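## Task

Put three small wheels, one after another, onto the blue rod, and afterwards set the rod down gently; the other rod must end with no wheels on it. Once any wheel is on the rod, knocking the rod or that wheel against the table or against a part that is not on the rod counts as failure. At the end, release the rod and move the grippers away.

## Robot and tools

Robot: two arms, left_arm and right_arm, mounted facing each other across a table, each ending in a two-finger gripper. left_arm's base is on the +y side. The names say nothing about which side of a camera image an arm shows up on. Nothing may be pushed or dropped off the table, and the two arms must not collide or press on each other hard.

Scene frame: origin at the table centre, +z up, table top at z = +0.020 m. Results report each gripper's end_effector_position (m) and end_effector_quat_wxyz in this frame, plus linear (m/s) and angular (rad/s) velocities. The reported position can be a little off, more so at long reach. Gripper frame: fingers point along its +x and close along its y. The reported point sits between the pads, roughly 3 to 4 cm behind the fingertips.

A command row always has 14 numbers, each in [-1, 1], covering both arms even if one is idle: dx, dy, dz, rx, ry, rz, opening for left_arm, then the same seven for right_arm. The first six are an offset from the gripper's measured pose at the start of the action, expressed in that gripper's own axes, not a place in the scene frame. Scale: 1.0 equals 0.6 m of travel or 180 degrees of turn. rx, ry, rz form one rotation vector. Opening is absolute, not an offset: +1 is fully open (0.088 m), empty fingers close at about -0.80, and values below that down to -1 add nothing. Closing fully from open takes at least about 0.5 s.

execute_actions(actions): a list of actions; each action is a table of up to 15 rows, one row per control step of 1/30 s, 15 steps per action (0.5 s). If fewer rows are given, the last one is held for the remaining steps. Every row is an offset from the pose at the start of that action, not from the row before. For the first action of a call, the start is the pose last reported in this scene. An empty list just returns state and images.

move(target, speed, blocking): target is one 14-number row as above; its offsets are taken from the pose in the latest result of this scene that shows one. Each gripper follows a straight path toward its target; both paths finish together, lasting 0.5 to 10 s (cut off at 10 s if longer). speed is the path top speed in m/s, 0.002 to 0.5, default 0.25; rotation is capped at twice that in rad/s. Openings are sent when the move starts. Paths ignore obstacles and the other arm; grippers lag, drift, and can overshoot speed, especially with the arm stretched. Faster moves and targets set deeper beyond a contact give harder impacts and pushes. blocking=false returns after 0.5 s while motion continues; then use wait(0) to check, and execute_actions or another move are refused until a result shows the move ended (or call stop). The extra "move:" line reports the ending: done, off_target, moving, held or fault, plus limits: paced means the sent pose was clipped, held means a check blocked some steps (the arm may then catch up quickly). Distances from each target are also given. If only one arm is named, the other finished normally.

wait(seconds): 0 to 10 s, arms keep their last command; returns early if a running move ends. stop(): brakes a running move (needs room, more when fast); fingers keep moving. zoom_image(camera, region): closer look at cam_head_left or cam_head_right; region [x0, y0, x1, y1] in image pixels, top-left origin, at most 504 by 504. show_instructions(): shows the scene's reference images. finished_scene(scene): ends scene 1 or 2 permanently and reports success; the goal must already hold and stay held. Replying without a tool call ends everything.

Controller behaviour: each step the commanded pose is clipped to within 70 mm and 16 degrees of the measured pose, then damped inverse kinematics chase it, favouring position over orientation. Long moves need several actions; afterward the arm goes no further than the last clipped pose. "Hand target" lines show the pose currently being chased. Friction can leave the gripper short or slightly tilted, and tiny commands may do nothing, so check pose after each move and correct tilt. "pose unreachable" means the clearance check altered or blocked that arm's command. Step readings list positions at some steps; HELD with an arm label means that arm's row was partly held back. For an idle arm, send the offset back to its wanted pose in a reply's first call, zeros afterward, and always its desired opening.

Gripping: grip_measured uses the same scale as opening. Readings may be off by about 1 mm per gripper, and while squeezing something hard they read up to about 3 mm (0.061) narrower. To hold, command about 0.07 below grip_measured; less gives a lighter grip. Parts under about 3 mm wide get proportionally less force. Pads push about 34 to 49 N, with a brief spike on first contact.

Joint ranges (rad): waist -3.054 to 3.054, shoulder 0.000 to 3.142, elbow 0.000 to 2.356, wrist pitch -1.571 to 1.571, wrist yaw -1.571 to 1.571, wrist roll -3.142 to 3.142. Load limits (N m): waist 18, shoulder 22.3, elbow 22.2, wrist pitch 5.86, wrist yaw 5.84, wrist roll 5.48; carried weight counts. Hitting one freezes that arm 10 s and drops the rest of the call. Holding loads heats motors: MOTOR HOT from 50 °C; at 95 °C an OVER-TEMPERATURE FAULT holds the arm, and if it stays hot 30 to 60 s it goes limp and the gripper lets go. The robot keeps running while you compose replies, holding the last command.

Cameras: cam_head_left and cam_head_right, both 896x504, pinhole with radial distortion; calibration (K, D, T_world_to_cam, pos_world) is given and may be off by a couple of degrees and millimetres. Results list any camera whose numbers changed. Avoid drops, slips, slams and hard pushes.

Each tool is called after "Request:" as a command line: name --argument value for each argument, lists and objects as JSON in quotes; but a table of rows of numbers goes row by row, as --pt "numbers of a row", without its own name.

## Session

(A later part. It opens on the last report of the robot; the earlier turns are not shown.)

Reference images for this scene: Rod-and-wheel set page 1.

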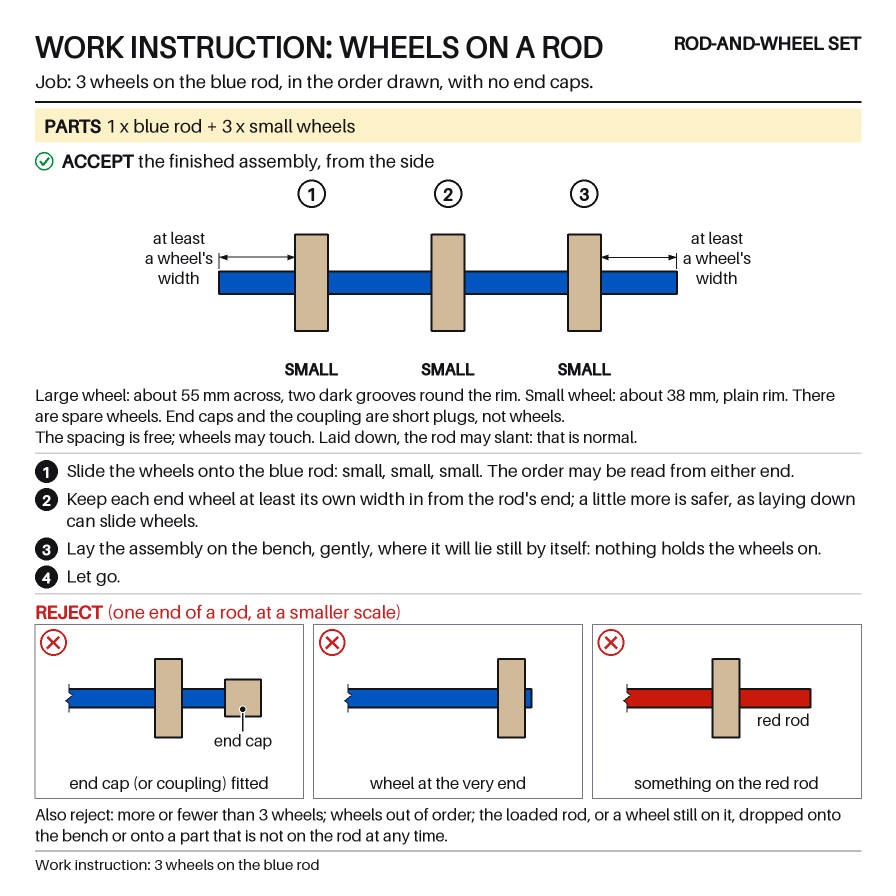

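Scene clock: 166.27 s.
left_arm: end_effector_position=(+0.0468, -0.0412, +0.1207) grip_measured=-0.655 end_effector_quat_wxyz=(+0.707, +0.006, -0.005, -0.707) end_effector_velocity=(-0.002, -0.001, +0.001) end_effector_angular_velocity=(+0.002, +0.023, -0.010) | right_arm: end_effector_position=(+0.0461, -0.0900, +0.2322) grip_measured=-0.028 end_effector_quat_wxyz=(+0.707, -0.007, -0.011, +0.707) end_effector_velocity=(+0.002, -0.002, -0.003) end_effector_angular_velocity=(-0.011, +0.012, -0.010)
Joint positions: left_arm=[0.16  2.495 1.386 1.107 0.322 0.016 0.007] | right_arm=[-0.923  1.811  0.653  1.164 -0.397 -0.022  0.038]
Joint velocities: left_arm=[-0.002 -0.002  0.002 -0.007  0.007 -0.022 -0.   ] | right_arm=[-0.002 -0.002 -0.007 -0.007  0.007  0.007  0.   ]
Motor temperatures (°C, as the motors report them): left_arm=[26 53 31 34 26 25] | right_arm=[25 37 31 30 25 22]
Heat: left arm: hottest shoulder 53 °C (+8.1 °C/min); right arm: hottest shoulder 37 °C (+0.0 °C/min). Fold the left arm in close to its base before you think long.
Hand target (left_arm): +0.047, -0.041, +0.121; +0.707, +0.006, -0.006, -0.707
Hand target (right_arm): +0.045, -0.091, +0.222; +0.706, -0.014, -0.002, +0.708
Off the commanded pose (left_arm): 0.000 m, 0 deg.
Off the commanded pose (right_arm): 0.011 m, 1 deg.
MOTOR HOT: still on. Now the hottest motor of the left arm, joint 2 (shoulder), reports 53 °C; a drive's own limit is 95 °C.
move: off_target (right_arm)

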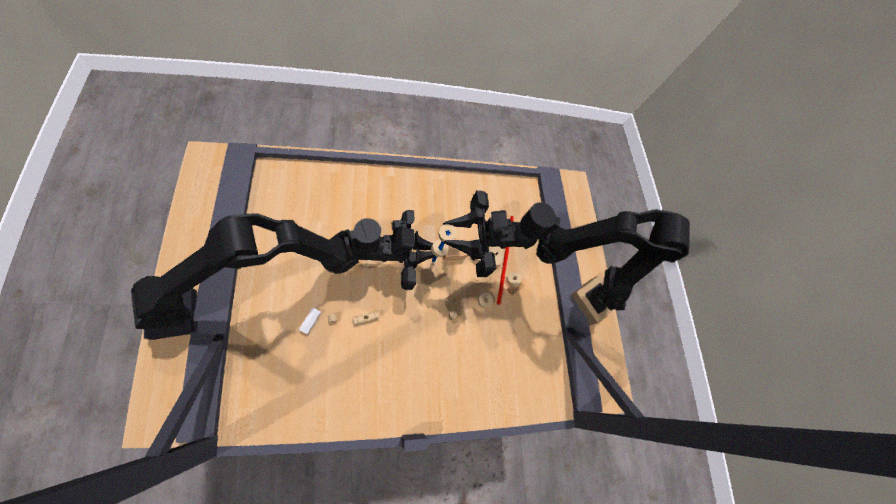

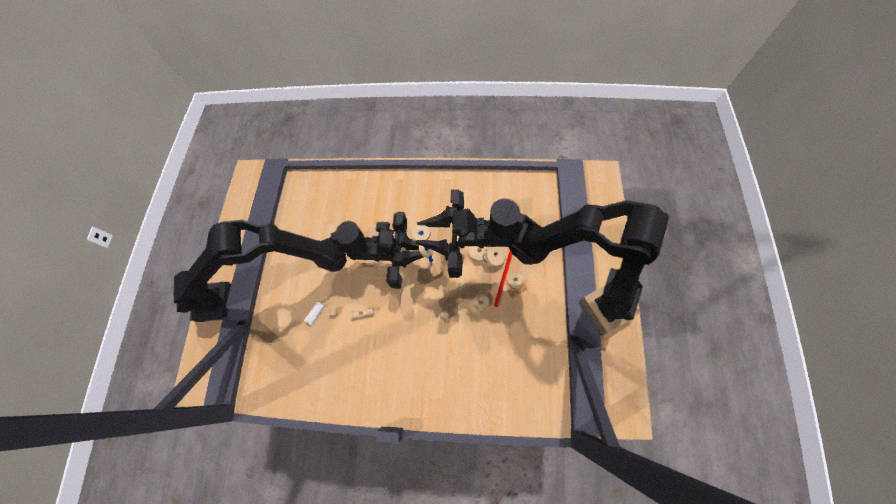

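Request:
move --target '[0,0,0,0,0,0,-0.78,-0.002,0.002,-0.13,0,0.008,0,-0.16]' --speed 0.05

Request:
move --target '[0,0,0,0,0,0,-0.78,0,0,0,0,0,0,0.25]'

Request:
move --target '[0,0,0,0,0,0,-0.78,-0.1,0,0,0,0.1,0,0.25]' --speed 0.15

Request:
move --target '[0,0,0,0,0,0,-0.78,-0.064,0.183,-0.155,0,0.18,0,0.25]'

Request:
zoom_image --camera "cam_head_left" --region '[450,260,530,340]'

Scene clock: 174.37 s.
left_arm: end_effector_position=(+0.0468, -0.0412, +0.1207) grip_measured=-0.655 end_effector_quat_wxyz=(+0.707, +0.006, -0.005, -0.707) end_effector_velocity=(+0.002, +0.001, +0.002) end_effector_angular_velocity=(-0.007, +0.005, +0.010) | right_arm: end_effector_position=(+0.0467, -0.0890, +0.1636) grip_measured=-0.028 end_effector_quat_wxyz=(+0.708, -0.009, -0.009, +0.706) end_effector_velocity=(-0.003, -0.001, -0.004) end_effector_angular_velocity=(-0.007, -0.004, +0.020)
Joint positions: left_arm=[0.16  2.495 1.386 1.107 0.322 0.016 0.007] | right_arm=[-0.923  2.106  0.628  1.477 -0.397 -0.026  0.038]
Joint velocities: left_arm=[ 0.002 -0.002 -0.002  0.007 -0.007 -0.007 -0.   ] | right_arm=[-0.002  0.012 -0.002  0.007 -0.022 -0.007 -0.   ]
Motor temperatures (°C, as the motors report them): left_arm=[26 54 31 35 26 25] | right_arm=[25 36 31 31 25 22]
Heat: left arm: hottest shoulder 54 °C (+7.1 °C/min); right arm: hottest shoulder 36 °C (-2.0 °C/min). Fold the left arm in close to its base before you think long.
Hand target (left_arm): +0.047, -0.041, +0.121; +0.707, +0.006, -0.005, -0.707
Hand target (right_arm): +0.046, -0.091, +0.155; +0.707, -0.016, -0.002, +0.707
Off the commanded pose (left_arm): 0.000 m, 0 deg.
Off the commanded pose (right_arm): 0.010 m, 1 deg.
MOTOR HOT: still on. Now the hottest motor of the left arm, joint 2 (shoulder), reports 54 °C; a drive's own limit is 95 °C.
move: off_target (right_arm)

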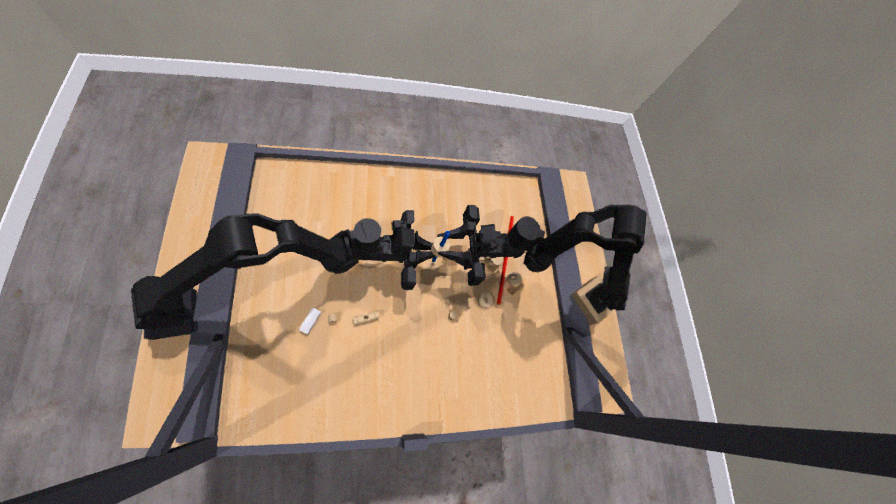

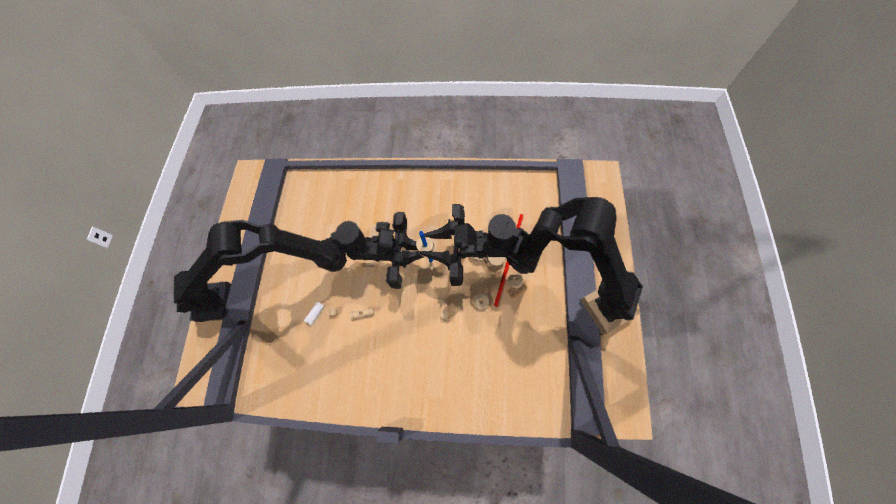

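Scene clock: 175.03 s.
left_arm: end_effector_position=(+0.0468, -0.0412, +0.1207) grip_measured=-0.655 end_effector_quat_wxyz=(+0.707, +0.006, -0.005, -0.707) end_effector_velocity=(+0.002, +0.001, -0.001) end_effector_angular_velocity=(+0.007, +0.024, +0.010) | right_arm: end_effector_position=(+0.0467, -0.0890, +0.1636) grip_measured=+0.245 end_effector_quat_wxyz=(+0.708, -0.009, -0.009, +0.706) end_effector_velocity=(-0.000, -0.001, -0.002) end_effector_angular_velocity=(-0.016, -0.001, +0.015)
Joint positions: left_arm=[0.16  2.495 1.386 1.107 0.322 0.016 0.007] | right_arm=[-0.923  2.106  0.628  1.477 -0.397 -0.026  0.051]
Joint velocities: left_arm=[ 0.002 -0.002 -0.002 -0.007 -0.007 -0.022  0.   ] | right_arm=[-0.007 -0.007 -0.002 -0.022 -0.022 -0.007  0.   ]
Motor temperatures (°C, as the motors report them): left_arm=[26 54 31 35 26 25] | right_arm=[25 36 31 31 25 22]
Heat: left arm: hottest shoulder 54 °C (+7.1 °C/min); right arm: hottest shoulder 36 °C (-2.0 °C/min). Fold the left arm in close to its base before you think long.
Hand target (left_arm): +0.047, -0.041, +0.121; +0.707, +0.006, -0.005, -0.707
Hand target (right_arm): +0.047, -0.089, +0.164; +0.708, -0.009, -0.009, +0.706
Off the commanded pose (left_arm): 0.000 m, 0 deg.
Off the commanded pose (right_arm): 0.000 m, 0 deg.
MOTOR HOT: still on. Now the hottest motor of the left arm, joint 2 (shoulder), reports 54 °C; a drive's own limit is 95 °C.
move: done

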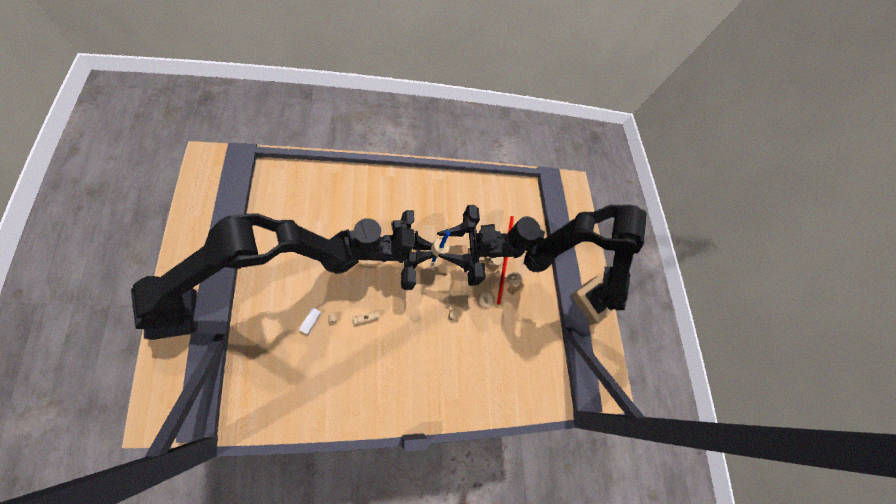

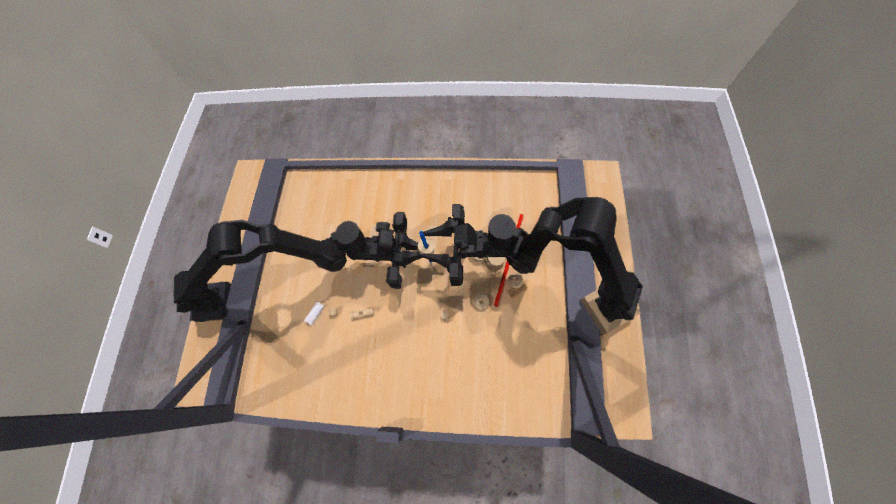

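Scene clock: 176.57 s.
left_arm: end_effector_position=(+0.0468, -0.0412, +0.1207) grip_measured=-0.655 end_effector_quat_wxyz=(+0.707, +0.006, -0.005, -0.707) end_effector_velocity=(-0.003, +0.001, +0.000) end_effector_angular_velocity=(+0.007, +0.024, -0.010) | right_arm: end_effector_position=(+0.0477, -0.1464, +0.1621) grip_measured=+0.247 end_effector_quat_wxyz=(+0.701, -0.118, +0.103, +0.696) end_effector_velocity=(-0.000, -0.004, -0.002) end_effector_angular_velocity=(-0.027, +0.010, +0.002)
Joint positions: left_arm=[0.16  2.495 1.386 1.107 0.322 0.016 0.007] | right_arm=[-0.997  1.683  0.489  0.847 -0.437 -0.175  0.051]
Joint velocities: left_arm=[-0.002 -0.007 -0.007 -0.007  0.007 -0.022 -0.   ] | right_arm=[-0.007 -0.022 -0.002 -0.051 -0.007 -0.007 -0.001]
Motor temperatures (°C, as the motors report them): left_arm=[26 54 31 35 26 25] | right_arm=[25 36 31 31 25 22]
Heat: left arm: hottest shoulder 54 °C (+7.1 °C/min); right arm: hottest shoulder 36 °C (-3.0 °C/min). Fold the left arm in close to its base before you think long.
Hand target (left_arm): +0.047, -0.041, +0.121; +0.707, +0.006, -0.005, -0.707
Hand target (right_arm): +0.047, -0.149, +0.163; +0.699, -0.120, +0.102, +0.697
Off the commanded pose (left_arm): 0.000 m, 0 deg.
Off the commanded pose (right_arm): 0.003 m, 0 deg.
MOTOR HOT: still on. Now the hottest motor of the left arm, joint 2 (shoulder), reports 54 °C; a drive's own limit is 95 °C.
move: done

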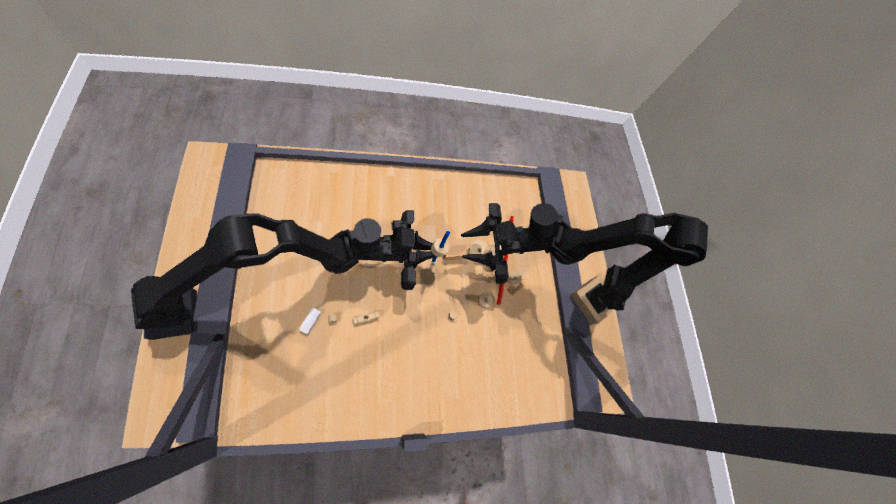

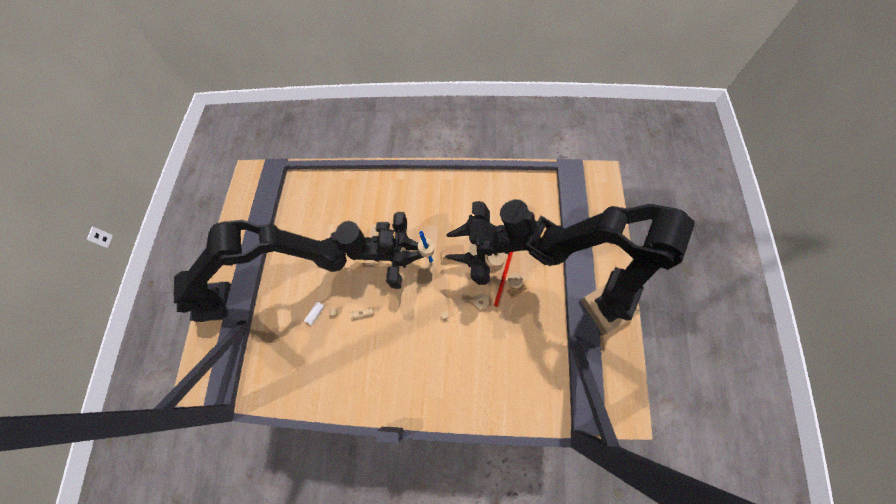

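Scene clock: 178.27 s.
left_arm: end_effector_position=(+0.0468, -0.0412, +0.1207) grip_measured=-0.655 end_effector_quat_wxyz=(+0.707, +0.006, -0.005, -0.707) end_effector_velocity=(-0.006, -0.001, -0.007) end_effector_angular_velocity=(+0.035, +0.019, -0.015) | right_arm: end_effector_position=(-0.0605, -0.2133, +0.0812) grip_measured=+0.247 end_effector_quat_wxyz=(+0.640, -0.310, +0.294, +0.638) end_effector_velocity=(+0.000, -0.004, -0.003) end_effector_angular_velocity=(-0.022, -0.000, -0.008)
Joint positions: left_arm=[0.16  2.495 1.386 1.107 0.322 0.016 0.007] | right_arm=[-0.57   1.499  0.416  0.199 -0.017 -0.054  0.051]
Joint velocities: left_arm=[-0.007 -0.002 -0.002 -0.037  0.007 -0.007 -0.   ] | right_arm=[ 0.002 -0.002 -0.002 -0.022  0.007  0.007 -0.   ]
Motor temperatures (°C, as the motors report them): left_arm=[26 54 31 35 26 25] | right_arm=[25 36 31 31 25 22]
Heat: left arm: hottest shoulder 54 °C (+6.1 °C/min); right arm: hottest shoulder 36 °C (-3.0 °C/min). Fold the left arm in close to its base before you think long.
Hand target (left_arm): +0.047, -0.041, +0.121; +0.707, +0.006, -0.005, -0.707
Hand target (right_arm): -0.060, -0.211, +0.084; +0.643, -0.308, +0.293, +0.637
Off the commanded pose (left_arm): 0.000 m, 0 deg.
Off the commanded pose (right_arm): 0.003 m, 1 deg.
MOTOR HOT: still on. Now the hottest motor of the left arm, joint 2 (shoulder), reports 54 °C; a drive's own limit is 95 °C.
move: done

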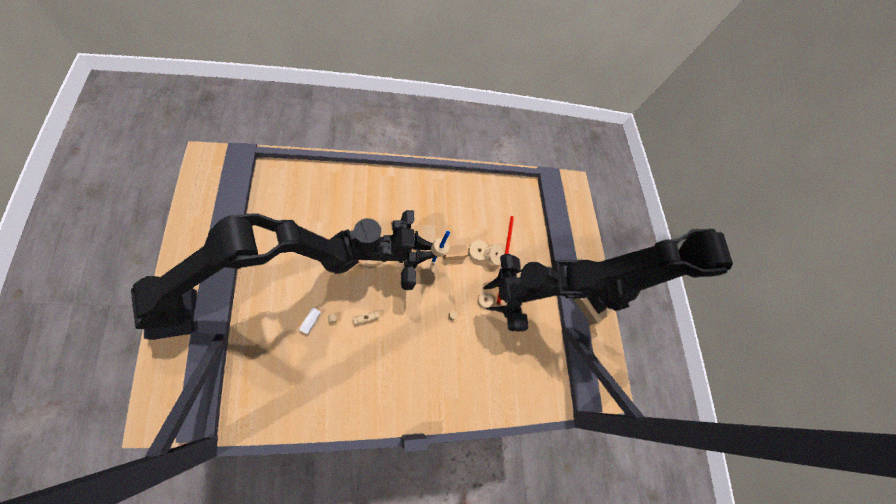

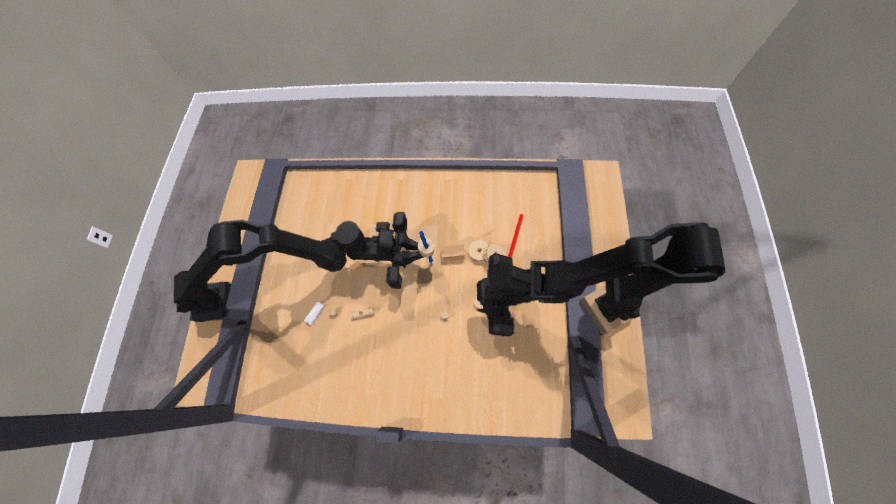

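Region (450, 260, 530, 340) of cam_head_left's 896x504 image, scaled by 6.300, with more detail than that image has.

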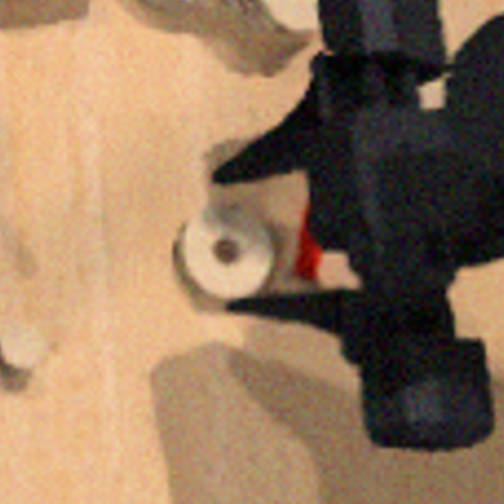

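Request:
move --target '[0,0,0,0,0,0,-0.78,0.035,0.003,-0.042,0.005,0.008,-0.005,0.25]' --speed 0.04

Request:
move --target '[0,0,0,0,0,0,-0.78,0,0,0,0,0,0,-0.16]'

Request:
zoom_image --camera "cam_head_left" --region '[450,260,530,340]'

Scene clock: 183.30 s.
left_arm: end_effector_position=(+0.0468, -0.0412, +0.1207) grip_measured=-0.655 end_effector_quat_wxyz=(+0.707, +0.006, -0.005, -0.707) end_effector_velocity=(-0.003, +0.000, -0.001) end_effector_angular_velocity=(+0.007, -0.005, -0.010) | right_arm: end_effector_position=(-0.0618, -0.2146, +0.0557) grip_measured=+0.247 end_effector_quat_wxyz=(+0.645, -0.310, +0.298, +0.632) end_effector_velocity=(+0.002, +0.001, -0.001) end_effector_angular_velocity=(+0.007, -0.011, -0.001)
Joint positions: left_arm=[0.16  2.495 1.386 1.107 0.322 0.016 0.007] | right_arm=[-0.556  1.624  0.374  0.362  0.004 -0.033  0.051]
Joint velocities: left_arm=[-0.002 -0.002 -0.002 -0.007  0.007  0.007  0.   ] | right_arm=[-0.002  0.012 -0.002  0.022  0.007 -0.007 -0.   ]
Motor temperatures (°C, as the motors report them): left_arm=[26 54 31 35 26 25] | right_arm=[25 36 31 31 25 22]
Heat: left arm: hottest shoulder 54 °C (+5.1 °C/min); right arm: hottest shoulder 36 °C (-3.0 °C/min). Fold the left arm in close to its base before you think long.
Hand target (left_arm): +0.047, -0.041, +0.121; +0.707, +0.006, -0.005, -0.707
Hand target (right_arm): -0.062, -0.220, +0.049; +0.644, -0.316, +0.305, +0.627
Off the commanded pose (left_arm): 0.000 m, 0 deg.
Off the commanded pose (right_arm): 0.008 m, 1 deg.
MOTOR HOT: still on. Now the hottest motor of the left arm, joint 2 (shoulder), reports 54 °C; a drive's own limit is 95 °C.
move: done

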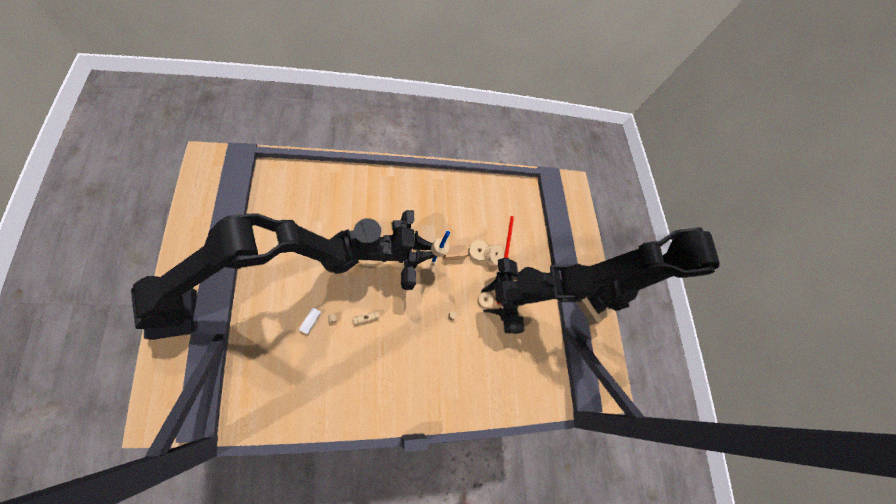

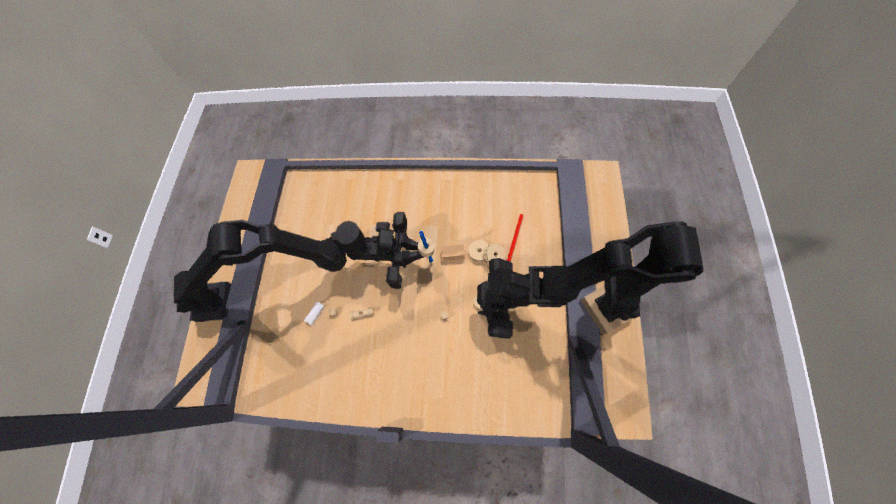

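Scene clock: 183.80 s.
left_arm: end_effector_position=(+0.0468, -0.0412, +0.1207) grip_measured=-0.655 end_effector_quat_wxyz=(+0.707, +0.006, -0.005, -0.707) end_effector_velocity=(-0.000, +0.000, -0.001) end_effector_angular_velocity=(+0.007, +0.010, +0.005) | right_arm: end_effector_position=(-0.0618, -0.2146, +0.0557) grip_measured=-0.028 end_effector_quat_wxyz=(+0.645, -0.310, +0.297, +0.632) end_effector_velocity=(-0.002, +0.000, +0.000) end_effector_angular_velocity=(-0.003, -0.008, +0.024)
Joint positions: left_arm=[0.16  2.495 1.386 1.107 0.322 0.016 0.007] | right_arm=[-0.556  1.624  0.374  0.362  0.004 -0.033  0.038]
Joint velocities: left_arm=[-0.002 -0.002 -0.002 -0.007 -0.007 -0.007 -0.   ] | right_arm=[ 0.002 -0.002  0.002 -0.007 -0.007 -0.022 -0.   ]
Motor temperatures (°C, as the motors report them): left_arm=[26 54 31 35 26 25] | right_arm=[25 36 31 31 25 22]
Heat: left arm: hottest shoulder 54 °C (+5.0 °C/min); right arm: hottest shoulder 36 °C (-3.0 °C/min). Fold the left arm in close to its base before you think long.
Hand target (left_arm): +0.047, -0.041, +0.121; +0.707, +0.006, -0.005, -0.707
Hand target (right_arm): -0.062, -0.215, +0.056; +0.645, -0.310, +0.298, +0.632
Off the commanded pose (left_arm): 0.000 m, 0 deg.
Off the commanded pose (right_arm): 0.000 m, 0 deg.
MOTOR HOT: still on. Now the hottest motor of the left arm, joint 2 (shoulder), reports 54 °C; a drive's own limit is 95 °C.
move: done

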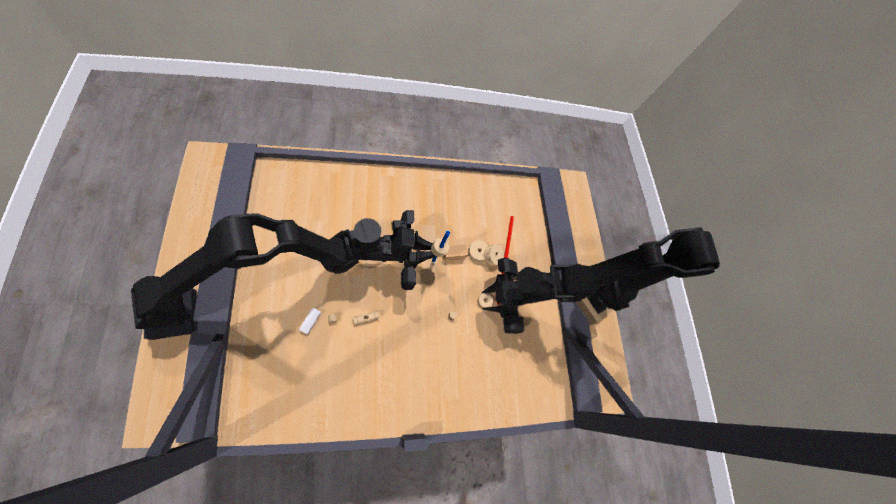

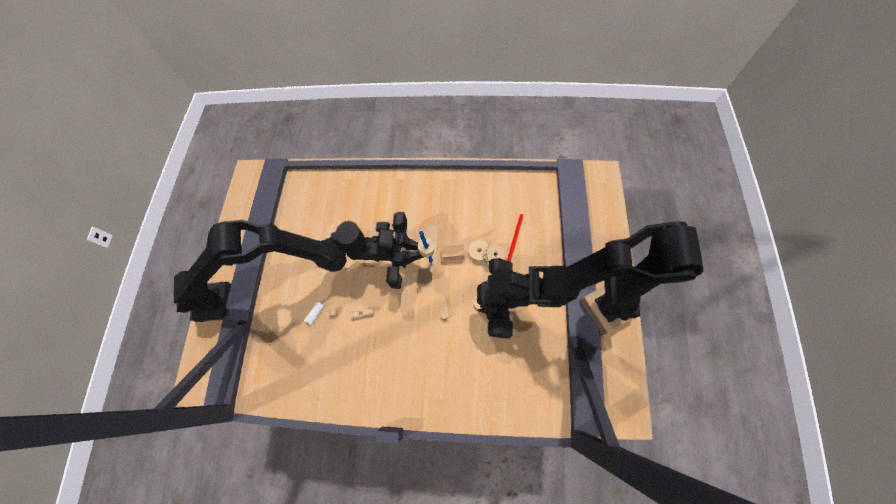

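Region (450, 260, 530, 340) of cam_head_left's 896x504 image, scaled by 6.300, with more detail than that image has.

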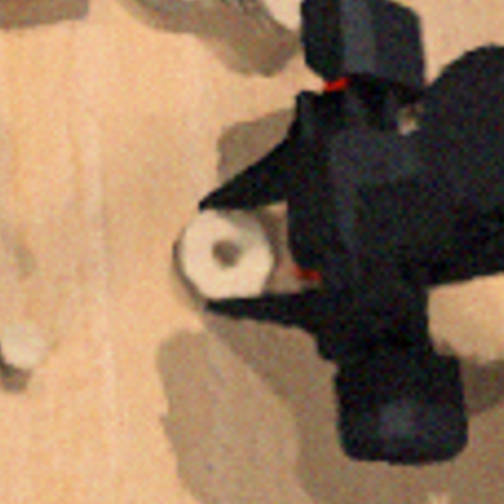

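Request:
move --target '[0,0,0,0,0,0,-0.78,-0.25,-0.112,0.323,0,-0.004,0,-0.16]' --speed 0.2

Request:
move --target '[0,0,0,0,0,0,-0.78,0.092,-0.094,0.11,-0.151,-0.004,0.122,-0.16]' --speed 0.2

Request:
zoom_image --camera "cam_head_left" --region '[420,200,490,270]'

Request:
zoom_image --camera "cam_head_right" --region '[390,200,460,270]'

Scene clock: 191.00 s.
left_arm: end_effector_position=(+0.0468, -0.0412, +0.1207) grip_measured=-0.655 end_effector_quat_wxyz=(+0.707, +0.006, -0.005, -0.707) end_effector_velocity=(+0.002, -0.000, +0.002) end_effector_angular_velocity=(+0.002, +0.008, +0.020) | right_arm: end_effector_position=(+0.0009, -0.1628, +0.2954) grip_measured=-0.028 end_effector_quat_wxyz=(+0.650, -0.304, +0.292, +0.632) end_effector_velocity=(+0.002, +0.001, +0.009) end_effector_angular_velocity=(+0.008, -0.001, +0.003)
Joint positions: left_arm=[0.16  2.495 1.386 1.107 0.322 0.016 0.007] | right_arm=[-0.781  1.402  1.272 -0.751 -0.136 -0.202  0.038]
Joint velocities: left_arm=[-0.002 -0.007 -0.002 -0.007 -0.022 -0.007 -0.   ] | right_arm=[-0.007  0.002  0.032 -0.022 -0.007 -0.007  0.   ]
Motor temperatures (°C, as the motors report them): left_arm=[26 55 31 35 26 25] | right_arm=[25 35 31 31 25 22]
Heat: left arm: hottest shoulder 55 °C (+5.1 °C/min); right arm: hottest shoulder 35 °C (-4.1 °C/min). Fold the left arm in close to its base before you think long.
Hand target (left_arm): +0.047, -0.041, +0.121; +0.707, +0.006, -0.005, -0.707
Hand target (right_arm): +0.002, -0.160, +0.295; +0.647, -0.306, +0.294, +0.634
Off the commanded pose (left_arm): 0.000 m, 0 deg.
Off the commanded pose (right_arm): 0.004 m, 0 deg.
MOTOR HOT: still on. Now the hottest motor of the left arm, joint 2 (shoulder), reports 55 °C; a drive's own limit is 95 °C.
move: done

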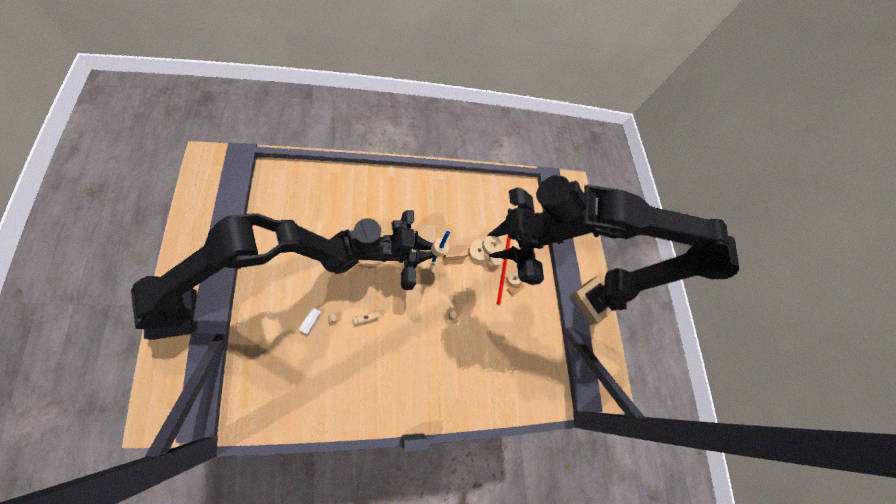

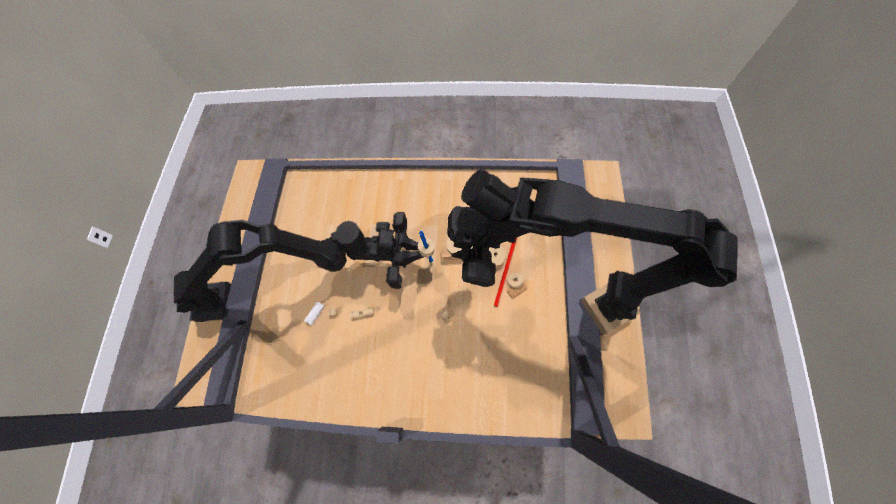

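Scene clock: 193.07 s.
left_arm: end_effector_position=(+0.0468, -0.0412, +0.1207) grip_measured=-0.655 end_effector_quat_wxyz=(+0.707, +0.006, -0.005, -0.707) end_effector_velocity=(-0.000, +0.000, -0.001) end_effector_angular_velocity=(+0.007, +0.010, +0.005) | right_arm: end_effector_position=(+0.0567, -0.0805, +0.3034) grip_measured=-0.028 end_effector_quat_wxyz=(+0.437, -0.382, +0.180, +0.794) end_effector_velocity=(+0.000, +0.000, +0.000) end_effector_angular_velocity=(-0.010, +0.004, +0.017)
Joint positions: left_arm=[0.16  2.495 1.386 1.107 0.322 0.016 0.007] | right_arm=[-0.987  1.982  1.995 -1.152 -0.571 -0.939  0.038]
Joint velocities: left_arm=[-0.002 -0.002 -0.002 -0.007 -0.007 -0.007 -0.   ] | right_arm=[-0.002  0.022  0.037 -0.037 -0.007 -0.022 -0.   ]
Motor temperatures (°C, as the motors report them): left_arm=[26 55 31 35 26 25] | right_arm=[25 35 31 31 25 22]
Heat: left arm: hottest shoulder 55 °C (+5.1 °C/min); right arm: hottest shoulder 35 °C (-4.0 °C/min). Fold the left arm in close to its base before you think long.
Hand target (left_arm): +0.047, -0.041, +0.121; +0.707, +0.006, -0.005, -0.707
Hand target (right_arm): +0.059, -0.078, +0.298; +0.432, -0.382, +0.184, +0.796
Off the commanded pose (left_arm): 0.000 m, 0 deg.
Off the commanded pose (right_arm): 0.007 m, 1 deg.
MOTOR HOT: still on. Now the hottest motor of the left arm, joint 2 (shoulder), reports 55 °C; a drive's own limit is 95 °C.
move: done

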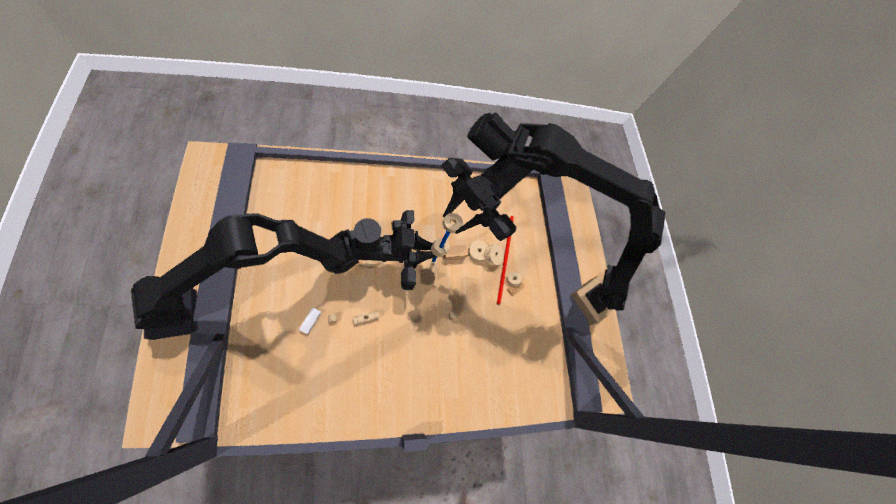

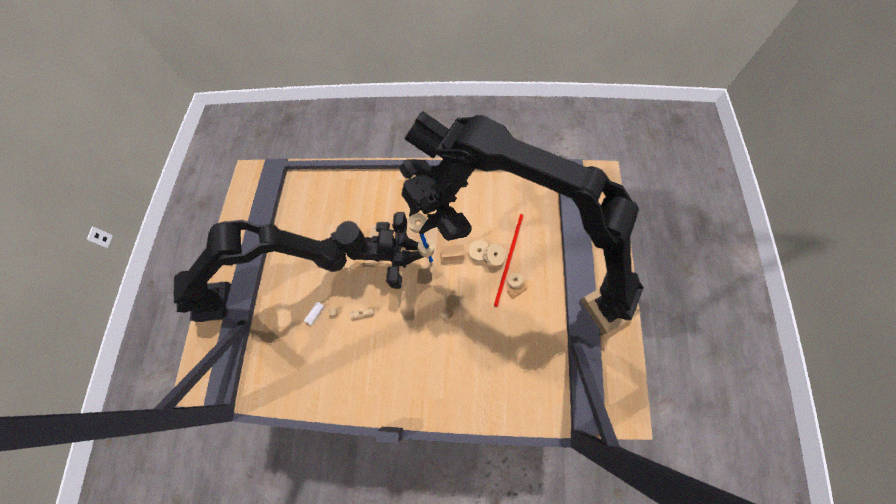

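Region (420, 200, 490, 270) of cam_head_left's 896x504 image, scaled by 7.200, with more detail than that image has.

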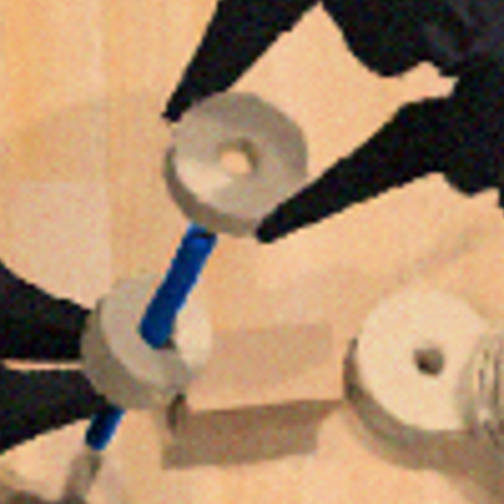

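Region (390, 200, 460, 270) of cam_head_right's 896x504 image, scaled by 7.200, with more detail than that image has.

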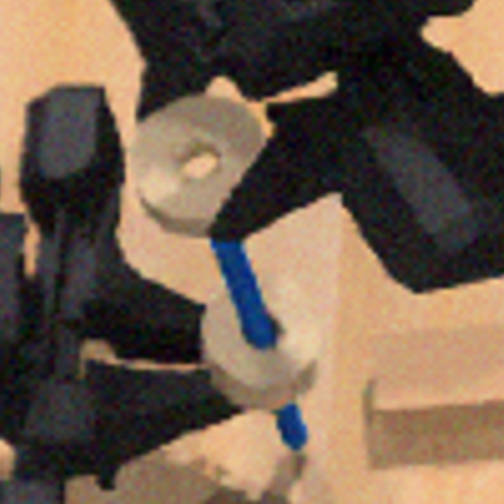

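Request:
move --target '[0,0,0,0,0,0,-0.78,0.027,0.01,-0.024,0,0,0,-0.16]' --speed 0.03

Request:
zoom_image --camera "cam_head_left" --region '[420,200,490,270]'

Request:
zoom_image --camera "cam_head_right" --region '[390,200,460,270]'

Scene clock: 199.73 s.
left_arm: end_effector_position=(+0.0468, -0.0412, +0.1207) grip_measured=-0.655 end_effector_quat_wxyz=(+0.707, +0.006, -0.005, -0.707) end_effector_velocity=(-0.000, +0.000, -0.001) end_effector_angular_velocity=(+0.007, +0.024, +0.005) | right_arm: end_effector_position=(+0.0549, -0.0811, +0.2786) grip_measured=-0.028 end_effector_quat_wxyz=(+0.434, -0.383, +0.181, +0.795) end_effector_velocity=(-0.001, -0.002, +0.004) end_effector_angular_velocity=(+0.016, -0.003, +0.006)
Joint positions: left_arm=[0.16  2.495 1.386 1.107 0.322 0.016 0.007] | right_arm=[-0.985  1.958  1.862 -1.046 -0.572 -0.941  0.038]
Joint velocities: left_arm=[-0.002 -0.002 -0.002 -0.007 -0.007 -0.022  0.   ] | right_arm=[-0.002 -0.017 -0.012  0.007 -0.007 -0.007 -0.   ]
Motor temperatures (°C, as the motors report them): left_arm=[26 55 31 35 26 25] | right_arm=[25 36 32 31 25 22]
Heat: left arm: hottest shoulder 55 °C (+4.0 °C/min); right arm: hottest shoulder 36 °C (-3.0 °C/min). Fold the left arm in close to its base before you think long.
Hand target (left_arm): +0.047, -0.041, +0.121; +0.707, +0.006, -0.005, -0.707
Hand target (right_arm): +0.053, -0.084, +0.282; +0.437, -0.382, +0.180, +0.794
Off the commanded pose (left_arm): 0.000 m, 0 deg.
Off the commanded pose (right_arm): 0.004 m, 0 deg.
MOTOR HOT: still on. Now the hottest motor of the left arm, joint 2 (shoulder), reports 55 °C; a drive's own limit is 95 °C.
move: done

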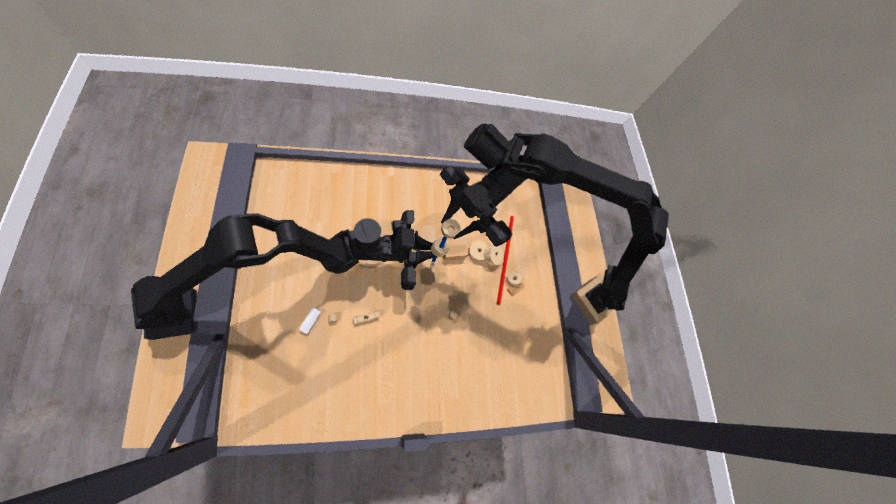

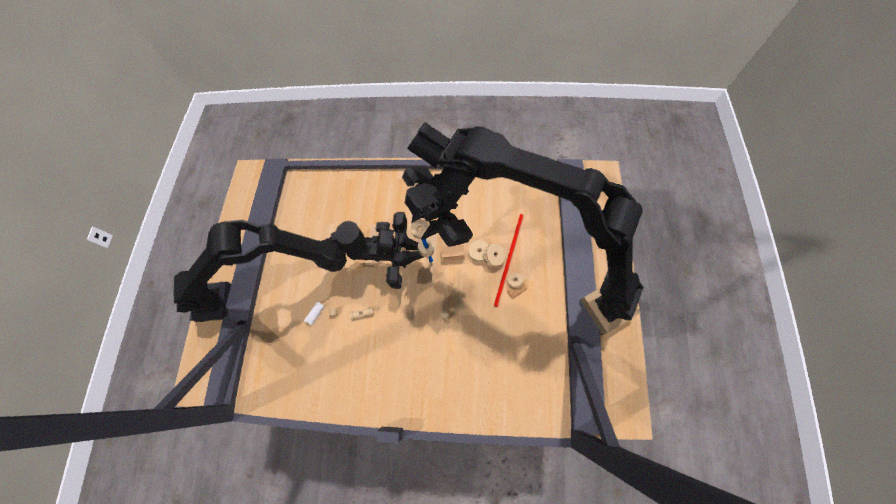

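Region (420, 200, 490, 270) of cam_head_left's 896x504 image, scaled by 7.200, with more detail than that image has.

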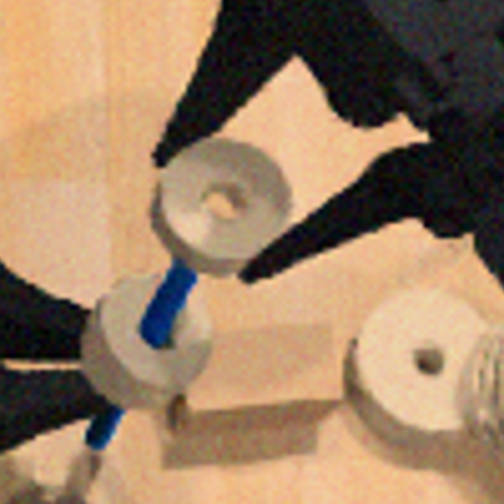

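Region (390, 200, 460, 270) of cam_head_right's 896x504 image, scaled by 7.200, with more detail than that image has.

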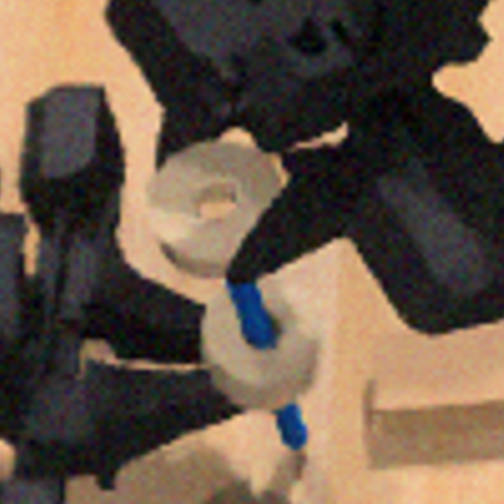

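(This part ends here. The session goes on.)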